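## Task

Place the single carton inside the blue container so it rests flat on the container floor with its original top face still facing up; it must stay there on its own, not because a robot is holding it.

## Robot and tools

Robot: two arms, left_arm and right_arm, each ending in a vacuum suction cup instead of fingers. The cup point is the middle of the cup rim when nothing touches it, and the cup opens along that point's own +z axis. About 4 cm back from the rim the tool widens, with body and wrist camera sticking out up to roughly 9 cm sideways, so leave clearance.

Scene frame: origin on the tabletop midway between the arms, +z up, +x away from the robot over the table, left_arm on the +y side. The names left and right do not match image sides. Results print each cup point's end_effector_position (m) and end_effector_quat_wxyz plus velocities in this frame; printed positions can be a little off, worse at long reach.

Row layout (used by execute_actions and move): a flat list of 14 numbers, always both arms even if one is idle. Order: left dx, dy, dz, rx, ry, rz, left suction, then right dx, dy, dz, rx, ry, rz, right suction. Values lie in [-1, 1]. The six motion numbers are an offset, not a pose: they describe where the cup point should go relative to where it was measured when the action (or move) began, expressed in the cup point's own axes, not the scene frame. Scale: 1.0 equals 0.6 m for dx, dy, dz and 180 degrees for the rotation; rx, ry, rz form a single rotation vector. Suction: above 0.01 is on, 0.01 or less is off, and it persists. To keep a cup's state, resend its current value; a 0 is an active off command.

execute_actions(actions): a list of actions; each action is a table of up to 15 rows, each row lasting one 1/30 s step, with the final row repeated to fill 15 steps (0.5 s). Every row is measured from the pose at the start of that action, not from the prior row; for a call's first action that is the last reported pose in the scene. Per step the command is clipped to within 100 mm and 16 degrees of the measured pose, so far targets need several actions; afterwards the arm stops at its last clipped pose. Motion trails commands by about 0.17 s. An empty list just returns state and images. Results include step readings; HELD marks steps where an arm's command was held back. Hand target lines show where the controller is currently steering.

move(target, speed, stop_force, blocking): target is one 14-number row, offsets from the pose in the last result that showed one. Each cup point follows a straight path; both paths finish together, lasting 0.5 to 10 s (cut off at 10 s). speed in m/s, 0.002 to 0.5, default 0.25; rotation capped at twice that in rad/s. Paths ignore obstacles and the other arm, and may overshoot speed, notably with a nearly straight arm. stop_force in N, 13 to 80, shared by both arms, not allowed in the first 0.2 s: an arm whose wrist sensor feels that much extra push against its direction for 2 steps stops, backs up 2 steps and holds; use it with very low speed when driving past a surface, avoid it when the cup also rotates, and omit it when lifting off something. blocking=false returns after 0.5 s while motion continues (not combinable with stop_force); then use wait or stop before other motion. The move: line reports endings such as done, off_target, moving, held, contact or fault, plus limits (paced = pose clipped; held = some steps blocked, possibly followed by a fast burst) and distance to target.

wait(seconds): 0 to 10 s, arms hold last command; returns early if a running move ends. stop: brakes a running move (needs room). zoom_image(camera, region): region [x0, y0, x1, y1] pixels, at most 504x504, from cam_head_left, cam_head_right, cam_high, cam_low (672x504) or cam_left_wrist, cam_right_wrist (504x504). finished_scene(scene): 1 or 2, ends that scene irreversibly and reports success; answering without a tool call ends everything.

Picking: switch suction on and press the 36 mm rim onto a flat, smooth spot on the carton, fully sealed, away from edges, seams or holes. suction_measured near 0 means no seal, 0.83 or more means airtight; part_present turns 1 at 0.50 and back to 0 under 0.45. Under vacuum the cup shrinks, so the held item sits up to 12 mm nearer the tool. Releasing: set the carton down on the container floor first, then turn suction off, then retreat at least 15 mm. If the cup seals to the table, switch suction off to free it.

Safety: arms are stiff; pushing even slightly past contact can cause a fault. A joint torque over its limit (shoulder 293, elbow 133, wrists 48 N m) or an external force of 150 N halts that arm for 10 s and skips the rest of the call. Wrist force/torque lines give sensor readings in the end effector axes (offset up to about 5.5 N, noise up to 3.4 N, saturation near 100 N); when pressing, force points back into the arm. Joint torque readings are rough. Motors heat while holding loads: MOTOR HOT from 70 °C, brake-out at 85 °C. Never knock or drop anything off the table, never let the arms collide, avoid slams, drops and hard pushes. Loose objects may get nudged occasionally.

Each tool is called after "Call:" as name(argument=value, ...) on one line, values as JSON.

## Session

Call:
execute_actions(actions=[])

Scene clock: 0.00 s.
left_arm: end_effector_position=(+0.5897, +0.3652, +0.2002) suction_measured=0.00 part_present=0 end_effector_quat_wxyz=(+0.001, -0.169, +0.986, -0.001) end_effector_velocity=(+0.000, +0.000, +0.001) end_effector_angular_velocity=(-0.001, -0.002, +0.000) | right_arm: end_effector_position=(+0.6756, -0.6273, +0.1987) suction_measured=0.00 part_present=0 end_effector_quat_wxyz=(-0.001, +0.261, +0.965, -0.000) end_effector_velocity=(+0.000, +0.000, -0.000) end_effector_angular_velocity=(+0.000, +0.000, -0.001)
Joint positions: left_arm=[-0.282 -1.558  2.144 -2.159 -1.571  2.337] | right_arm=[-0.281 -1.556  2.143 -2.157 -1.572 -2.898]
Joint velocities: left_arm=[ 0.    -0.001 -0.    -0.001  0.    -0.   ] | right_arm=[ 0.     0.     0.    -0.     0.     0.001]
Joint torques (N m, as the arm reports them, + toward a larger angle): no reading
Wrist force (N, on the end effector, along its own x y z axes, offset not removed): no reading
Wrist torque (N m, same axes, about the end effector's origin, offset not removed): no reading
Hand target (left_arm): +0.590, +0.365, +0.200; +0.001, -0.169, +0.986, -0.001
Hand target (right_arm): +0.676, -0.627, +0.199; -0.001, +0.261, +0.965, -0.000

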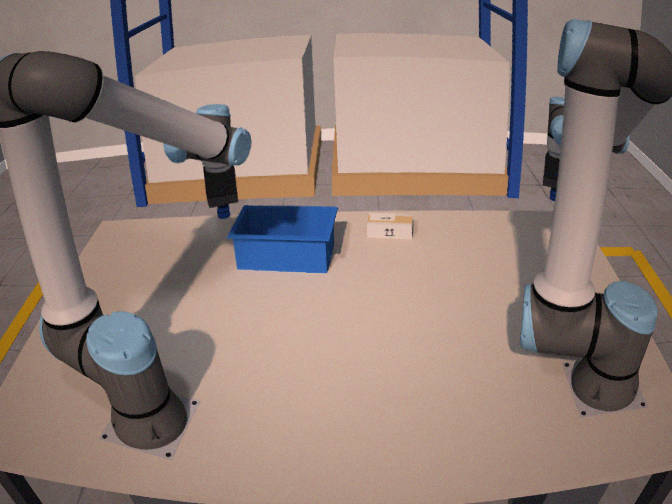

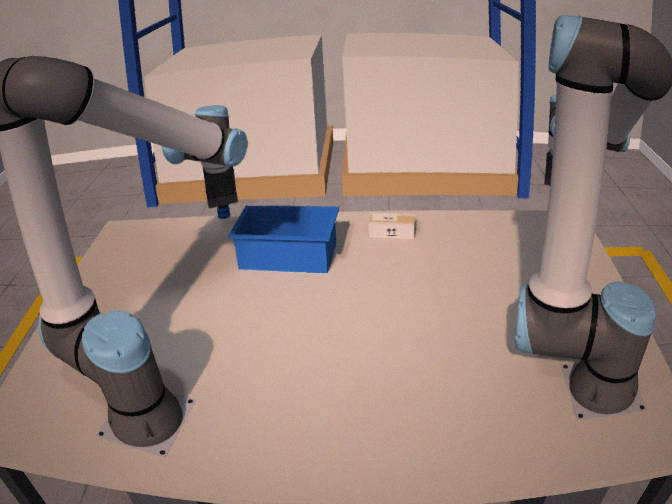

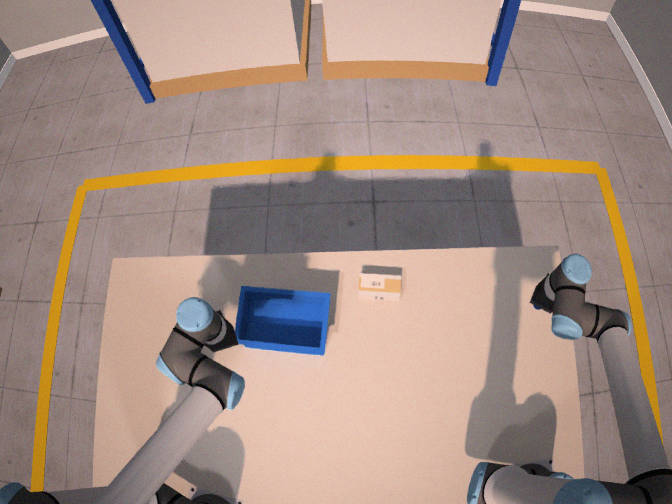

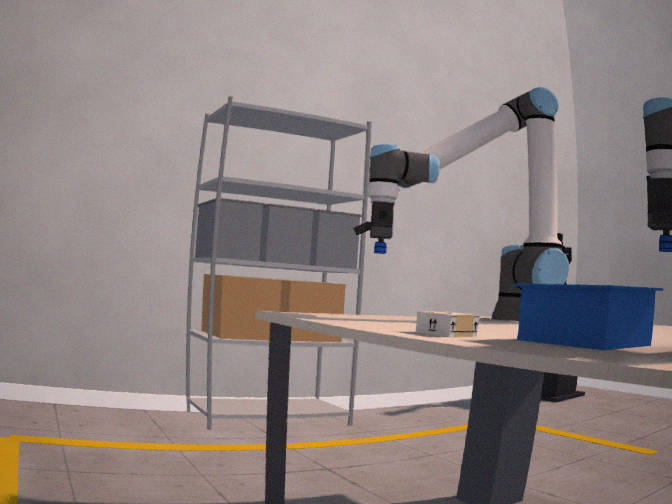

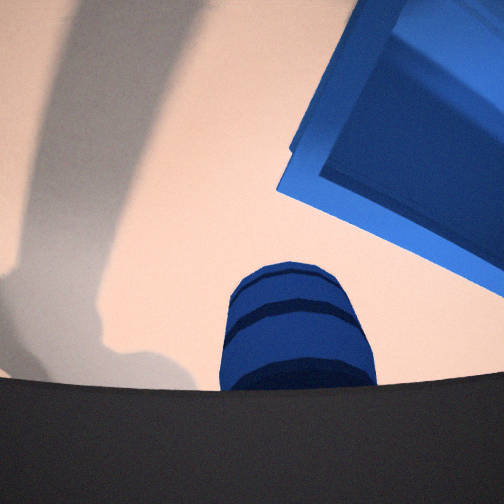

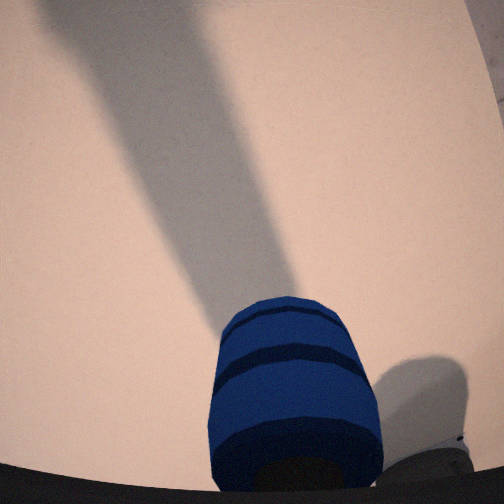

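Call:
move(target=[0.065,-0.834,-0.08,0,0,0.108,0,0,0,0,0,0,0,0], speed=0.4)

Call:
zoom_image(camera="cam_high", region=[200,220,460,400])

Scene clock: 11.90 s.
left_arm: end_effector_position=(+0.7194, -0.1195, +0.2487) suction_measured=0.00 part_present=0 end_effector_quat_wxyz=(+0.001, -0.000, +1.000, -0.001) end_effector_velocity=(+0.001, -0.002, +0.001) end_effector_angular_velocity=(-0.001, +0.000, -0.001) | right_arm: end_effector_position=(+0.6756, -0.6273, +0.1987) suction_measured=0.00 part_present=0 end_effector_quat_wxyz=(-0.001, +0.261, +0.965, -0.000) end_effector_velocity=(-0.000, +0.000, -0.000) end_effector_angular_velocity=(-0.000, +0.000, -0.000)
Joint positions: left_arm=[-0.675 -1.085  1.437 -1.925 -1.571  2.283] | right_arm=[-0.281 -1.556  2.143 -2.157 -1.572 -2.898]
Joint velocities: left_arm=[-0.     0.002 -0.004  0.002 -0.001  0.   ] | right_arm=[ 0.001 -0.     0.    -0.    -0.     0.001]
Joint torques (N m, as the arm reports them, + toward a larger angle): left_arm=[-13.05 -73.8  -52.79  -0.18  -2.24   2.39] | right_arm=[ -0.99 -43.36 -38.91  -3.47  -0.59   0.07]
Wrist force (N, on the end effector, along its own x y z axes, offset not removed): left_arm=[1.9 0.1 -1.1] | right_arm=[-1.4 -3.4 0.0]
Wrist torque (N m, same axes, about the end effector's origin, offset not removed): left_arm=[0.01 -0.52 -0.09] | right_arm=[-0.62 0.08 0.10]
Hand target (left_arm): +0.719, -0.120, +0.249; +0.001, -0.000, +1.000, -0.001
Hand target (right_arm): +0.676, -0.627, +0.199; -0.001, +0.261, +0.965, -0.000
Off the commanded pose (left_arm): 0.001 m, 0 deg.
Off the commanded pose (right_arm): 0.000 m, 0 deg.
move: done

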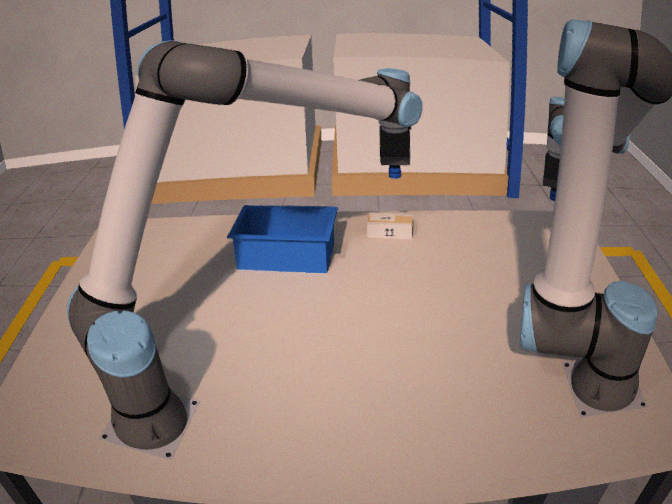

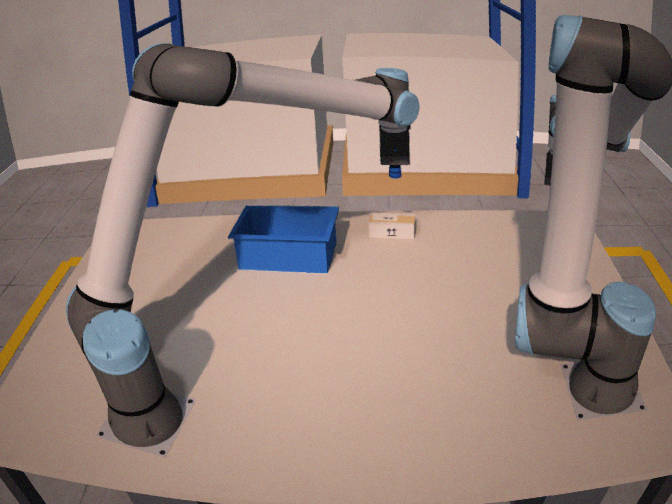

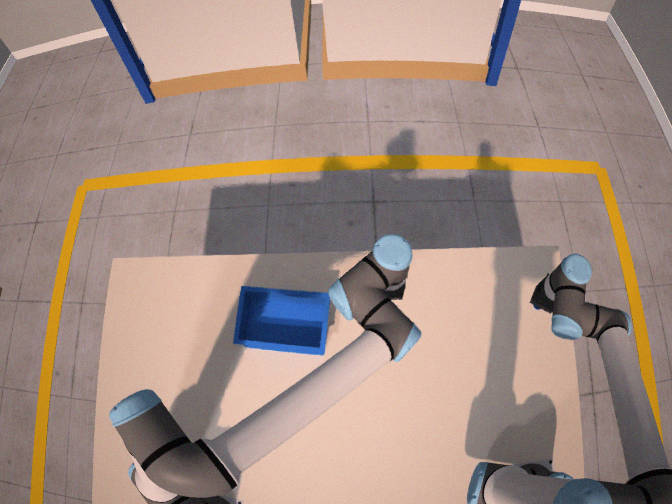

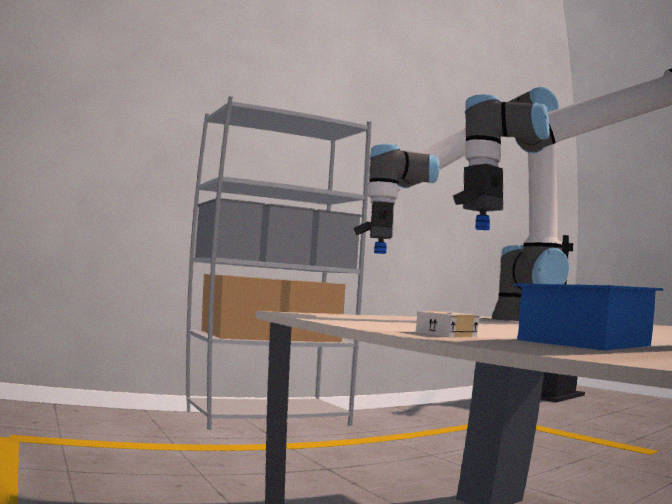

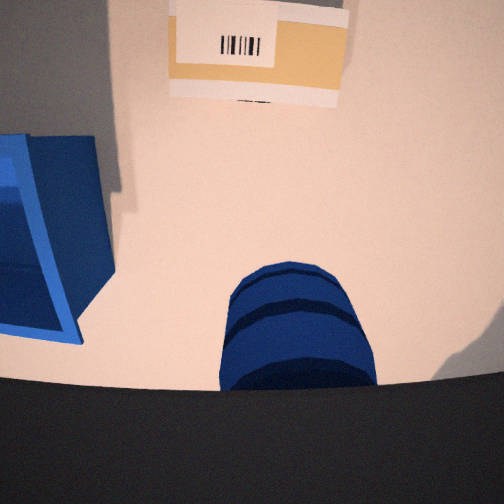

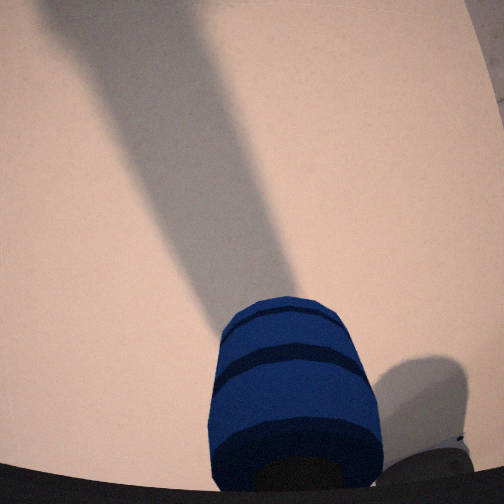

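Region (200, 220, 460, 400) of cam_high's 672x504 image, scaled by 1.938, with more detail than that image has; it fills the top 349 rows of this view, and the rest is white.

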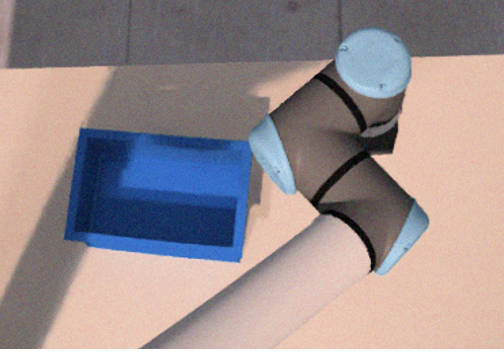

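Call:
move(target=[-0.12,0.03,0.2,0,0,0,0,0,0,0,0,0,0,0])

Scene clock: 17.53 s.
left_arm: end_effector_position=(+0.7915, -0.1016, +0.1290) suction_measured=0.00 part_present=0 end_effector_quat_wxyz=(+0.001, -0.000, +1.000, -0.001) end_effector_velocity=(+0.001, -0.000, -0.001) end_effector_angular_velocity=(+0.001, +0.000, -0.000) | right_arm: end_effector_position=(+0.6756, -0.6273, +0.1987) suction_measured=0.00 part_present=0 end_effector_quat_wxyz=(-0.001, +0.261, +0.965, -0.000) end_effector_velocity=(+0.000, -0.000, +0.000) end_effector_angular_velocity=(-0.000, -0.001, -0.001)
Joint positions: left_arm=[-0.608 -0.933  1.419 -2.06  -1.571  2.35 ] | right_arm=[-0.281 -1.556  2.143 -2.157 -1.572 -2.898]
Joint velocities: left_arm=[ 0.     0.002 -0.002  0.     0.     0.001] | right_arm=[-0.    -0.    -0.    -0.    -0.     0.001]
Joint torques (N m, as the arm reports them, + toward a larger angle): left_arm=[ 12.21 -82.07 -50.99  -8.83  -2.13   2.56] | right_arm=[  2.25 -41.72 -37.78  -3.68  -0.24   0.29]
Wrist force (N, on the end effector, along its own x y z axes, offset not removed): left_arm=[0.5 -1.9 2.3] | right_arm=[-3.8 -1.5 0.5]
Wrist torque (N m, same axes, about the end effector's origin, offset not removed): left_arm=[-0.23 -0.32 -0.16] | right_arm=[-0.48 0.46 -0.08]
Hand target (left_arm): +0.792, -0.102, +0.129; +0.001, -0.000, +1.000, -0.001
Hand target (right_arm): +0.676, -0.627, +0.199; -0.001, +0.261, +0.965, -0.000
Off the commanded pose (left_arm): 0.000 m, 0 deg.
Off the commanded pose (right_arm): 0.000 m, 0 deg.
move: done

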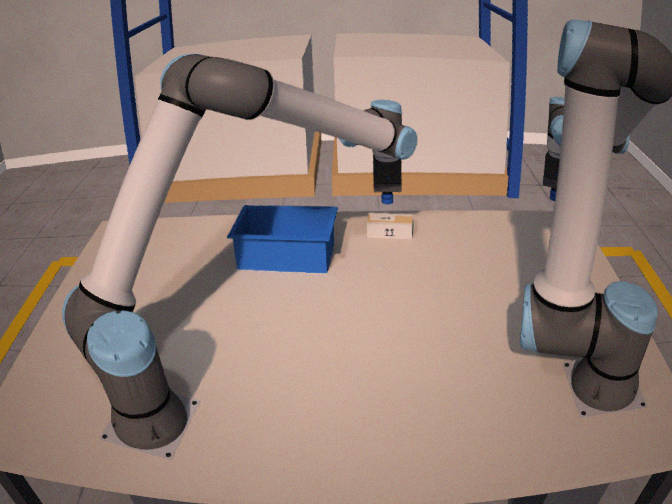

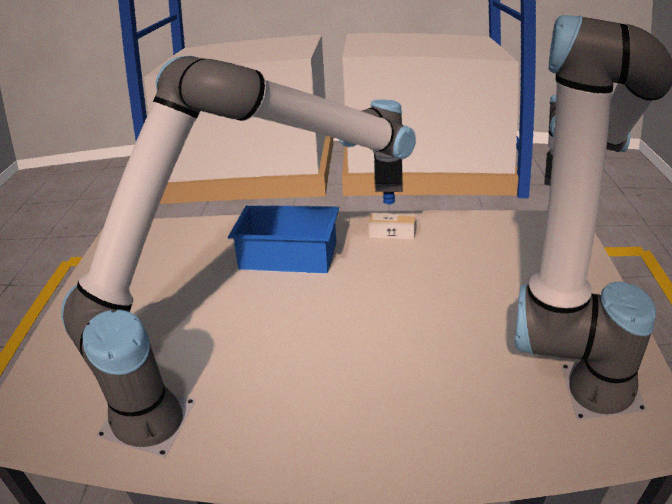

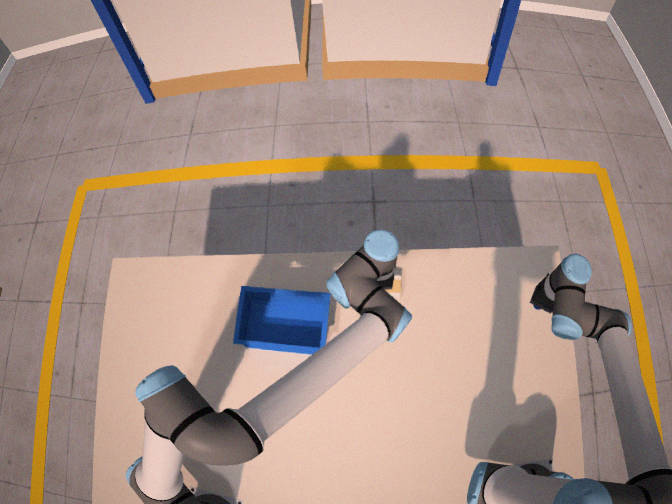

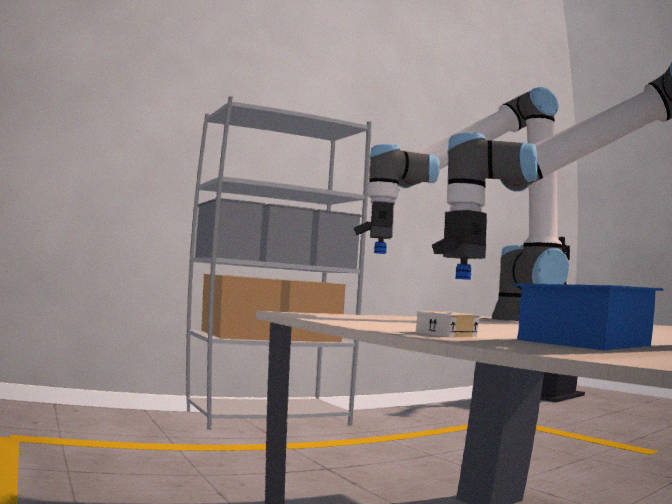

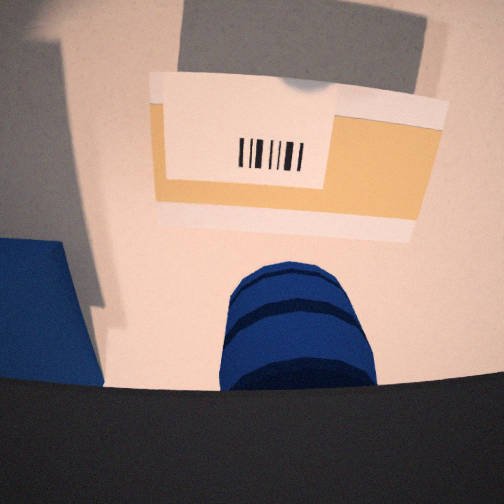

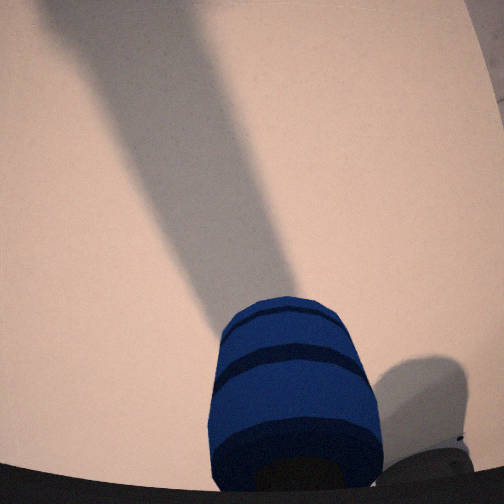

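Call:
move(target=[-0.037,0.02,0.07,0,0,0.528,0,0,0,0,0,0,0,0], speed=0.5)

Scene clock: 24.53 s.
left_arm: end_effector_position=(+0.8137, -0.0897, +0.0870) suction_measured=0.00 part_present=0 end_effector_quat_wxyz=(+0.002, +0.737, +0.676, -0.000) end_effector_velocity=(+0.000, +0.000, +0.000) end_effector_angular_velocity=(-0.002, +0.000, -0.008) | right_arm: end_effector_position=(+0.6756, -0.6273, +0.1987) suction_measured=0.00 part_present=0 end_effector_quat_wxyz=(-0.001, +0.261, +0.965, -0.000) end_effector_velocity=(-0.001, +0.000, -0.001) end_effector_angular_velocity=(+0.000, +0.003, +0.001)
Joint positions: left_arm=[-0.584 -0.883  1.414 -2.106 -1.571  4.032] | right_arm=[-0.281 -1.556  2.143 -2.157 -1.572 -2.898]
Joint velocities: left_arm=[ 0.001  0.    -0.    -0.001 -0.001  0.009] | right_arm=[ 0.     0.001  0.     0.002 -0.    -0.001]
Joint torques (N m, as the arm reports them, + toward a larger angle): left_arm=[ 12.62 -82.96 -49.18  -8.08  -1.61   2.22] | right_arm=[  1.33 -43.73 -36.08  -4.22   0.55   0.27]
Wrist force (N, on the end effector, along its own x y z axes, offset not removed): left_arm=[0.9 -2.5 0.5] | right_arm=[-0.2 -2.3 1.5]
Wrist torque (N m, same axes, about the end effector's origin, offset not removed): left_arm=[-0.47 -0.27 -0.04] | right_arm=[-0.49 -0.10 0.08]
Hand target (left_arm): +0.814, -0.090, +0.087; +0.001, +0.737, +0.676, -0.000
Hand target (right_arm): +0.676, -0.627, +0.199; -0.001, +0.261, +0.965, -0.000
Off the commanded pose (left_arm): 0.000 m, 0 deg.
Off the commanded pose (right_arm): 0.000 m, 0 deg.
move: done

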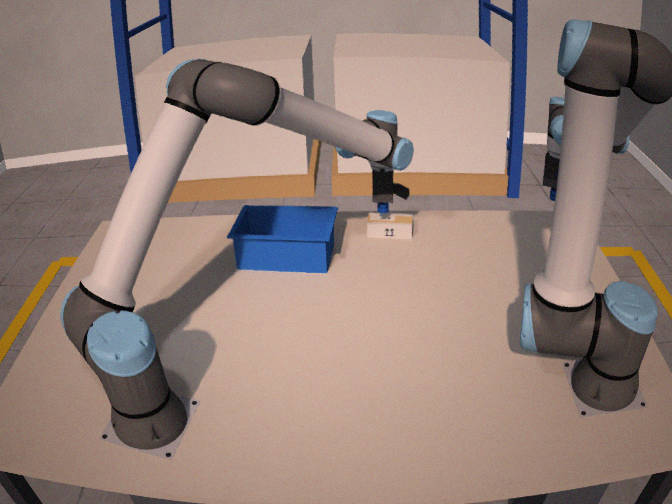

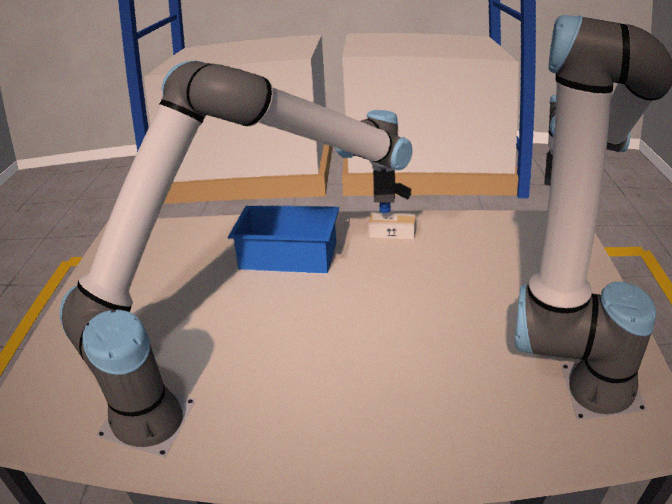

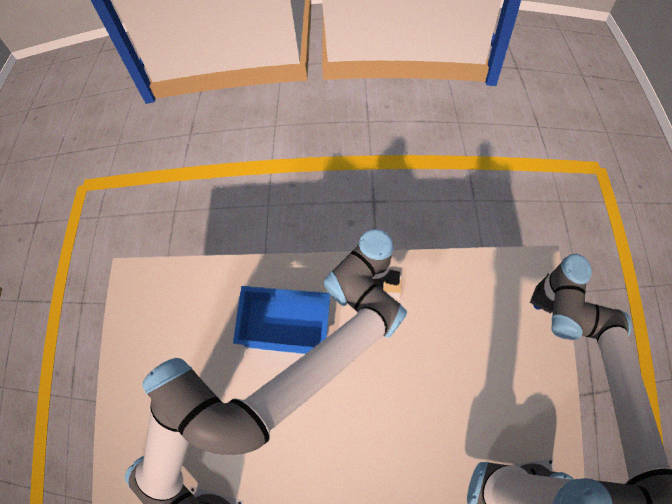

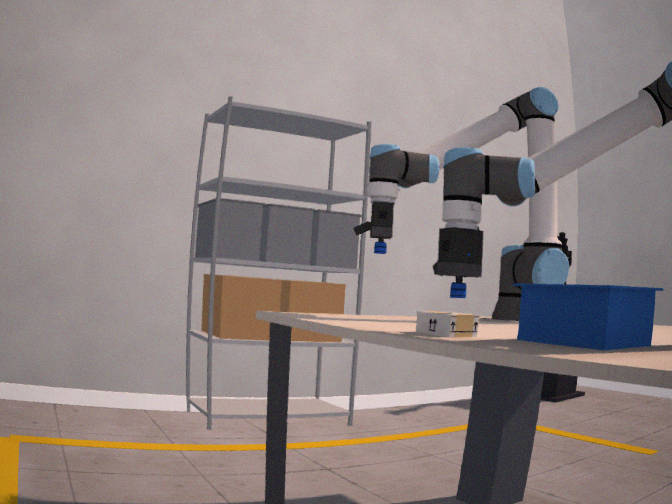

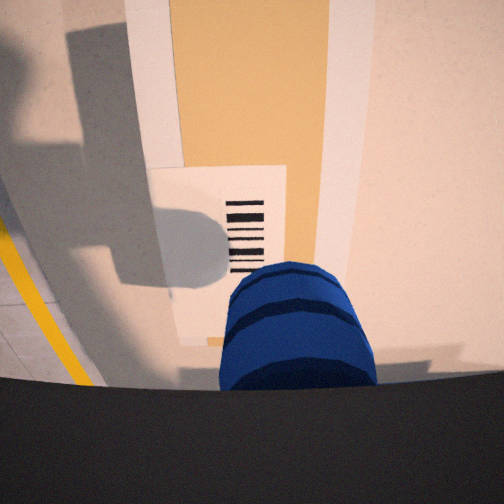

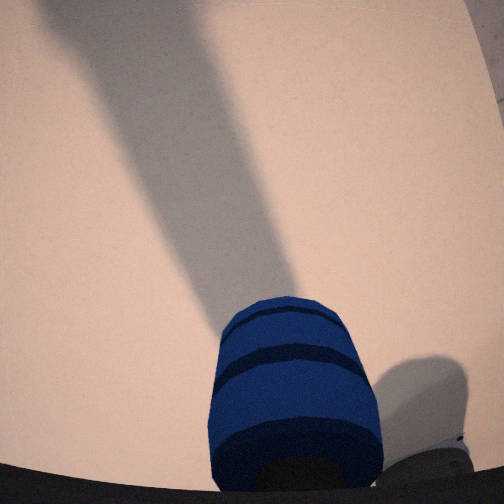

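Call:
move(target=[0,0.028,0.035,0,0,0,1,0,0,0,0,0,0,0], speed=0.1)

Call:
move(target=[0,0,0.06,0,0,0,1,0,0,0,0,0,0,0], speed=0.015, stop_force=13)

Scene clock: 33.33 s.
left_arm: end_effector_position=(+0.8303, -0.0911, +0.0662) suction_measured=0.00 part_present=0 end_effector_quat_wxyz=(+0.002, +0.737, +0.676, -0.000) end_effector_velocity=(+0.001, -0.001, -0.001) end_effector_angular_velocity=(-0.001, -0.001, +0.000) | right_arm: end_effector_position=(+0.6756, -0.6273, +0.1987) suction_measured=0.00 part_present=0 end_effector_quat_wxyz=(-0.001, +0.261, +0.965, -0.000) end_effector_velocity=(+0.000, -0.001, +0.000) end_effector_angular_velocity=(-0.000, -0.001, -0.001)
Joint positions: left_arm=[-0.574 -0.844  1.387 -2.117 -1.571  4.043] | right_arm=[-0.281 -1.556  2.143 -2.157 -1.572 -2.898]
Joint velocities: left_arm=[ 0.     0.003 -0.003 -0.001  0.     0.   ] | right_arm=[-0.001  0.    -0.    -0.001 -0.     0.   ]
Joint torques (N m, as the arm reports them, + toward a larger angle): left_arm=[ 14.42 -86.69 -49.65  -8.69   1.55   3.38] | right_arm=[  3.66 -43.05 -36.65  -3.7   -0.16   0.57]
Wrist force (N, on the end effector, along its own x y z axes, offset not removed): left_arm=[1.2 1.5 2.9] | right_arm=[5.2 -2.7 3.1]
Wrist torque (N m, same axes, about the end effector's origin, offset not removed): left_arm=[0.27 -0.44 -0.12] | right_arm=[-0.56 -1.07 0.07]
Hand target (left_arm): +0.830, -0.091, +0.066; +0.002, +0.737, +0.676, -0.000
Hand target (right_arm): +0.676, -0.627, +0.199; -0.001, +0.261, +0.965, -0.000
Off the commanded pose (left_arm): 0.000 m, 0 deg.
Off the commanded pose (right_arm): 0.000 m, 0 deg.
move: done

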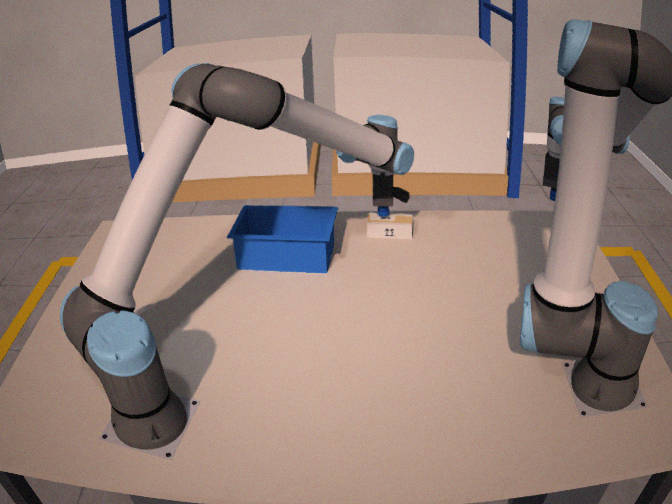

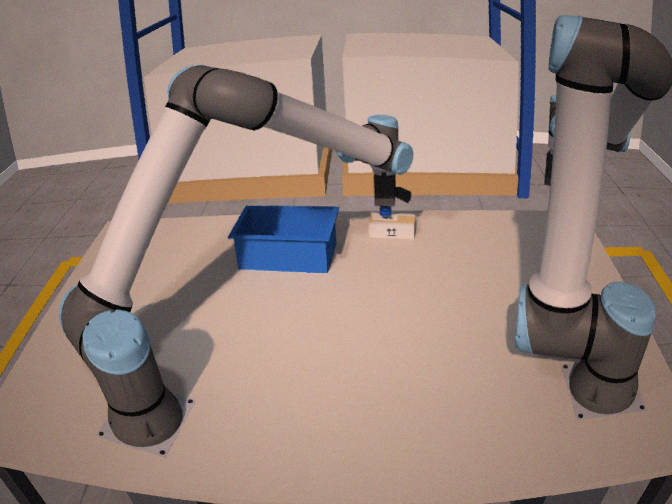

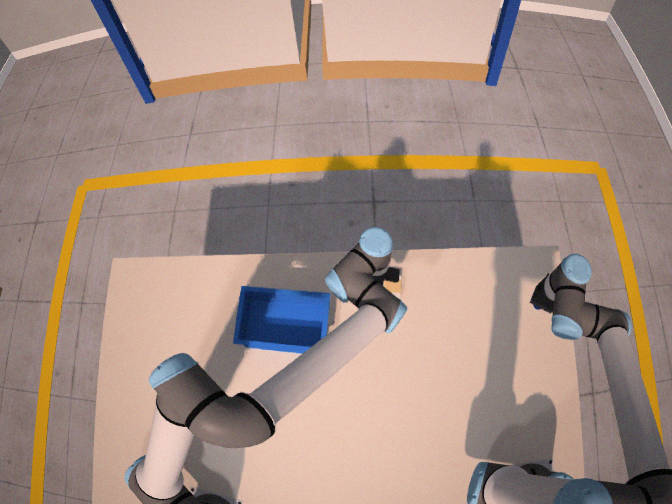

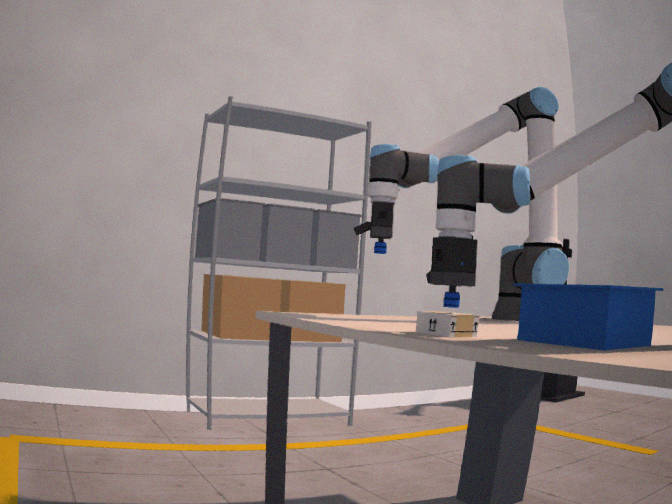

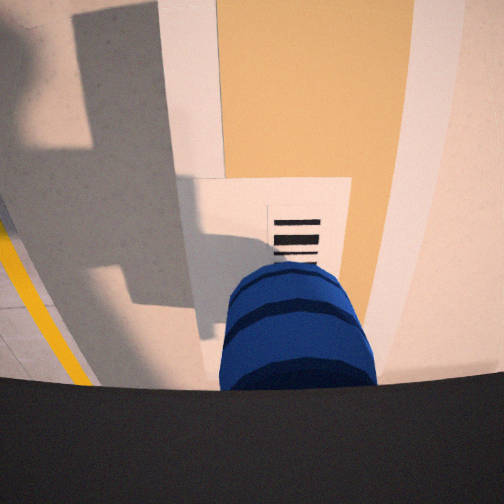

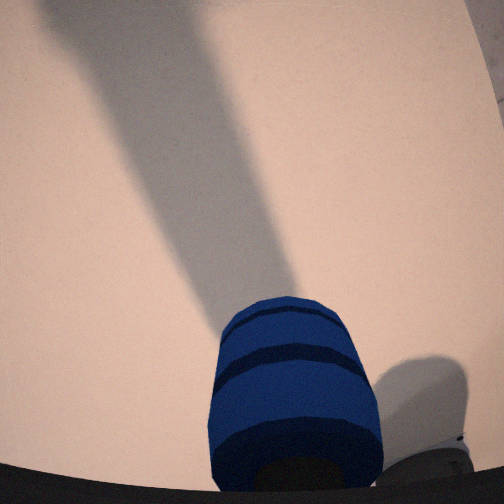

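Scene clock: 35.57 s.
left_arm: end_effector_position=(+0.8305, -0.0912, +0.0387) suction_measured=0.90 part_present=1 end_effector_quat_wxyz=(+0.002, +0.737, +0.676, -0.000) end_effector_velocity=(-0.001, +0.001, +0.002) end_effector_angular_velocity=(+0.002, +0.002, -0.000) | right_arm: end_effector_position=(+0.6756, -0.6273, +0.1987) suction_measured=0.00 part_present=0 end_effector_quat_wxyz=(-0.001, +0.261, +0.965, -0.000) end_effector_velocity=(+0.000, +0.000, +0.000) end_effector_angular_velocity=(+0.001, -0.001, +0.001)
Joint positions: left_arm=[-0.574 -0.82   1.398 -2.153 -1.571  4.043] | right_arm=[-0.281 -1.556  2.143 -2.157 -1.572 -2.898]
Joint velocities: left_arm=[-0.    -0.003  0.     0.006  0.     0.   ] | right_arm=[ 0.    -0.    -0.    -0.     0.001 -0.001]
Joint torques (N m, as the arm reports them, + toward a larger angle): left_arm=[-10.81 -96.2  -28.91   4.19  -0.79  -2.9 ] | right_arm=[ -0.61 -43.14 -37.35  -4.57   0.25  -0.81]
Wrist force (N, on the end effector, along its own x y z axes, offset not removed): left_arm=[1.2 4.3 -27.5] | right_arm=[0.2 -2.4 -5.3]
Wrist torque (N m, same axes, about the end effector's origin, offset not removed): left_arm=[0.29 -0.34 -0.01] | right_arm=[-0.70 -0.18 0.04]
Hand target (left_arm): +0.830, -0.091, +0.039; +0.002, +0.737, +0.676, -0.000
Hand target (right_arm): +0.676, -0.627, +0.199; -0.001, +0.261, +0.965, -0.000
Off the commanded pose (left_arm): 0.009 m, 0 deg.
Off the commanded pose (right_arm): 0.000 m, 0 deg.
move: contact (left_arm)

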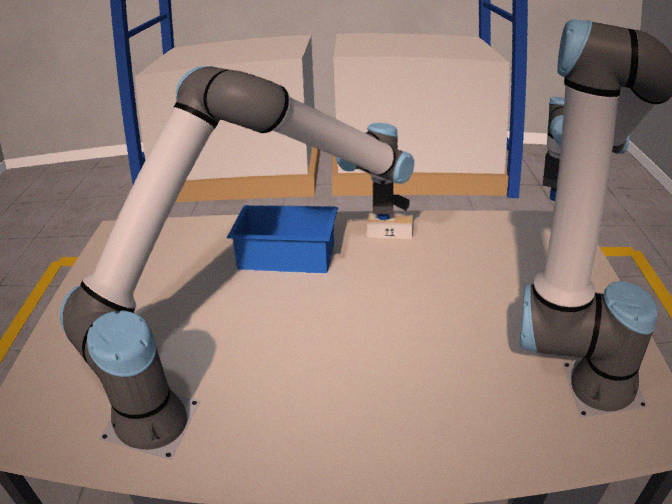

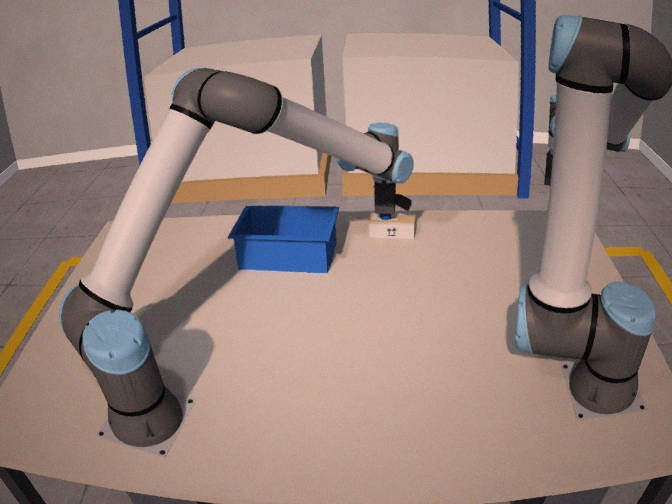

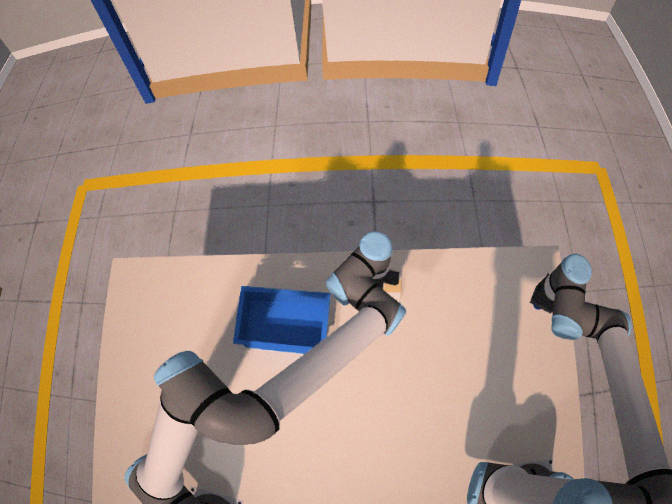

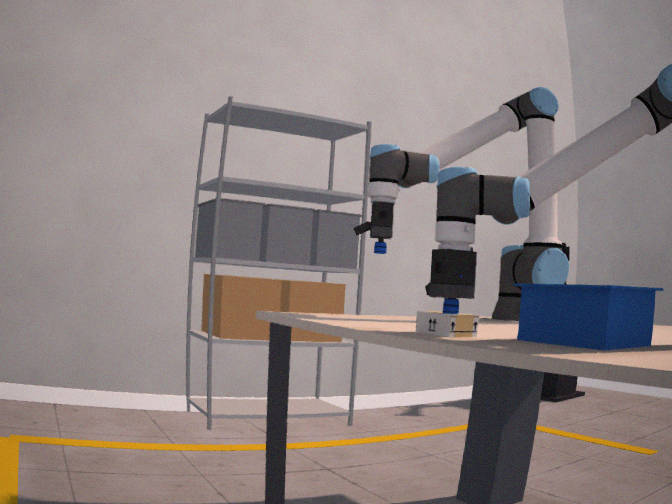

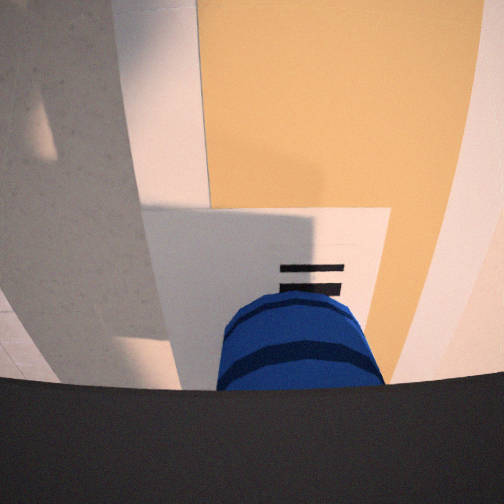

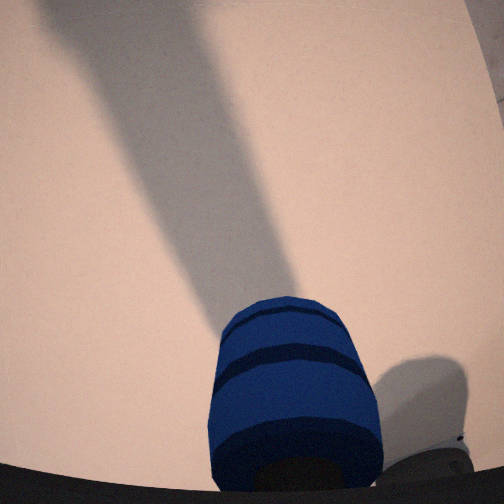

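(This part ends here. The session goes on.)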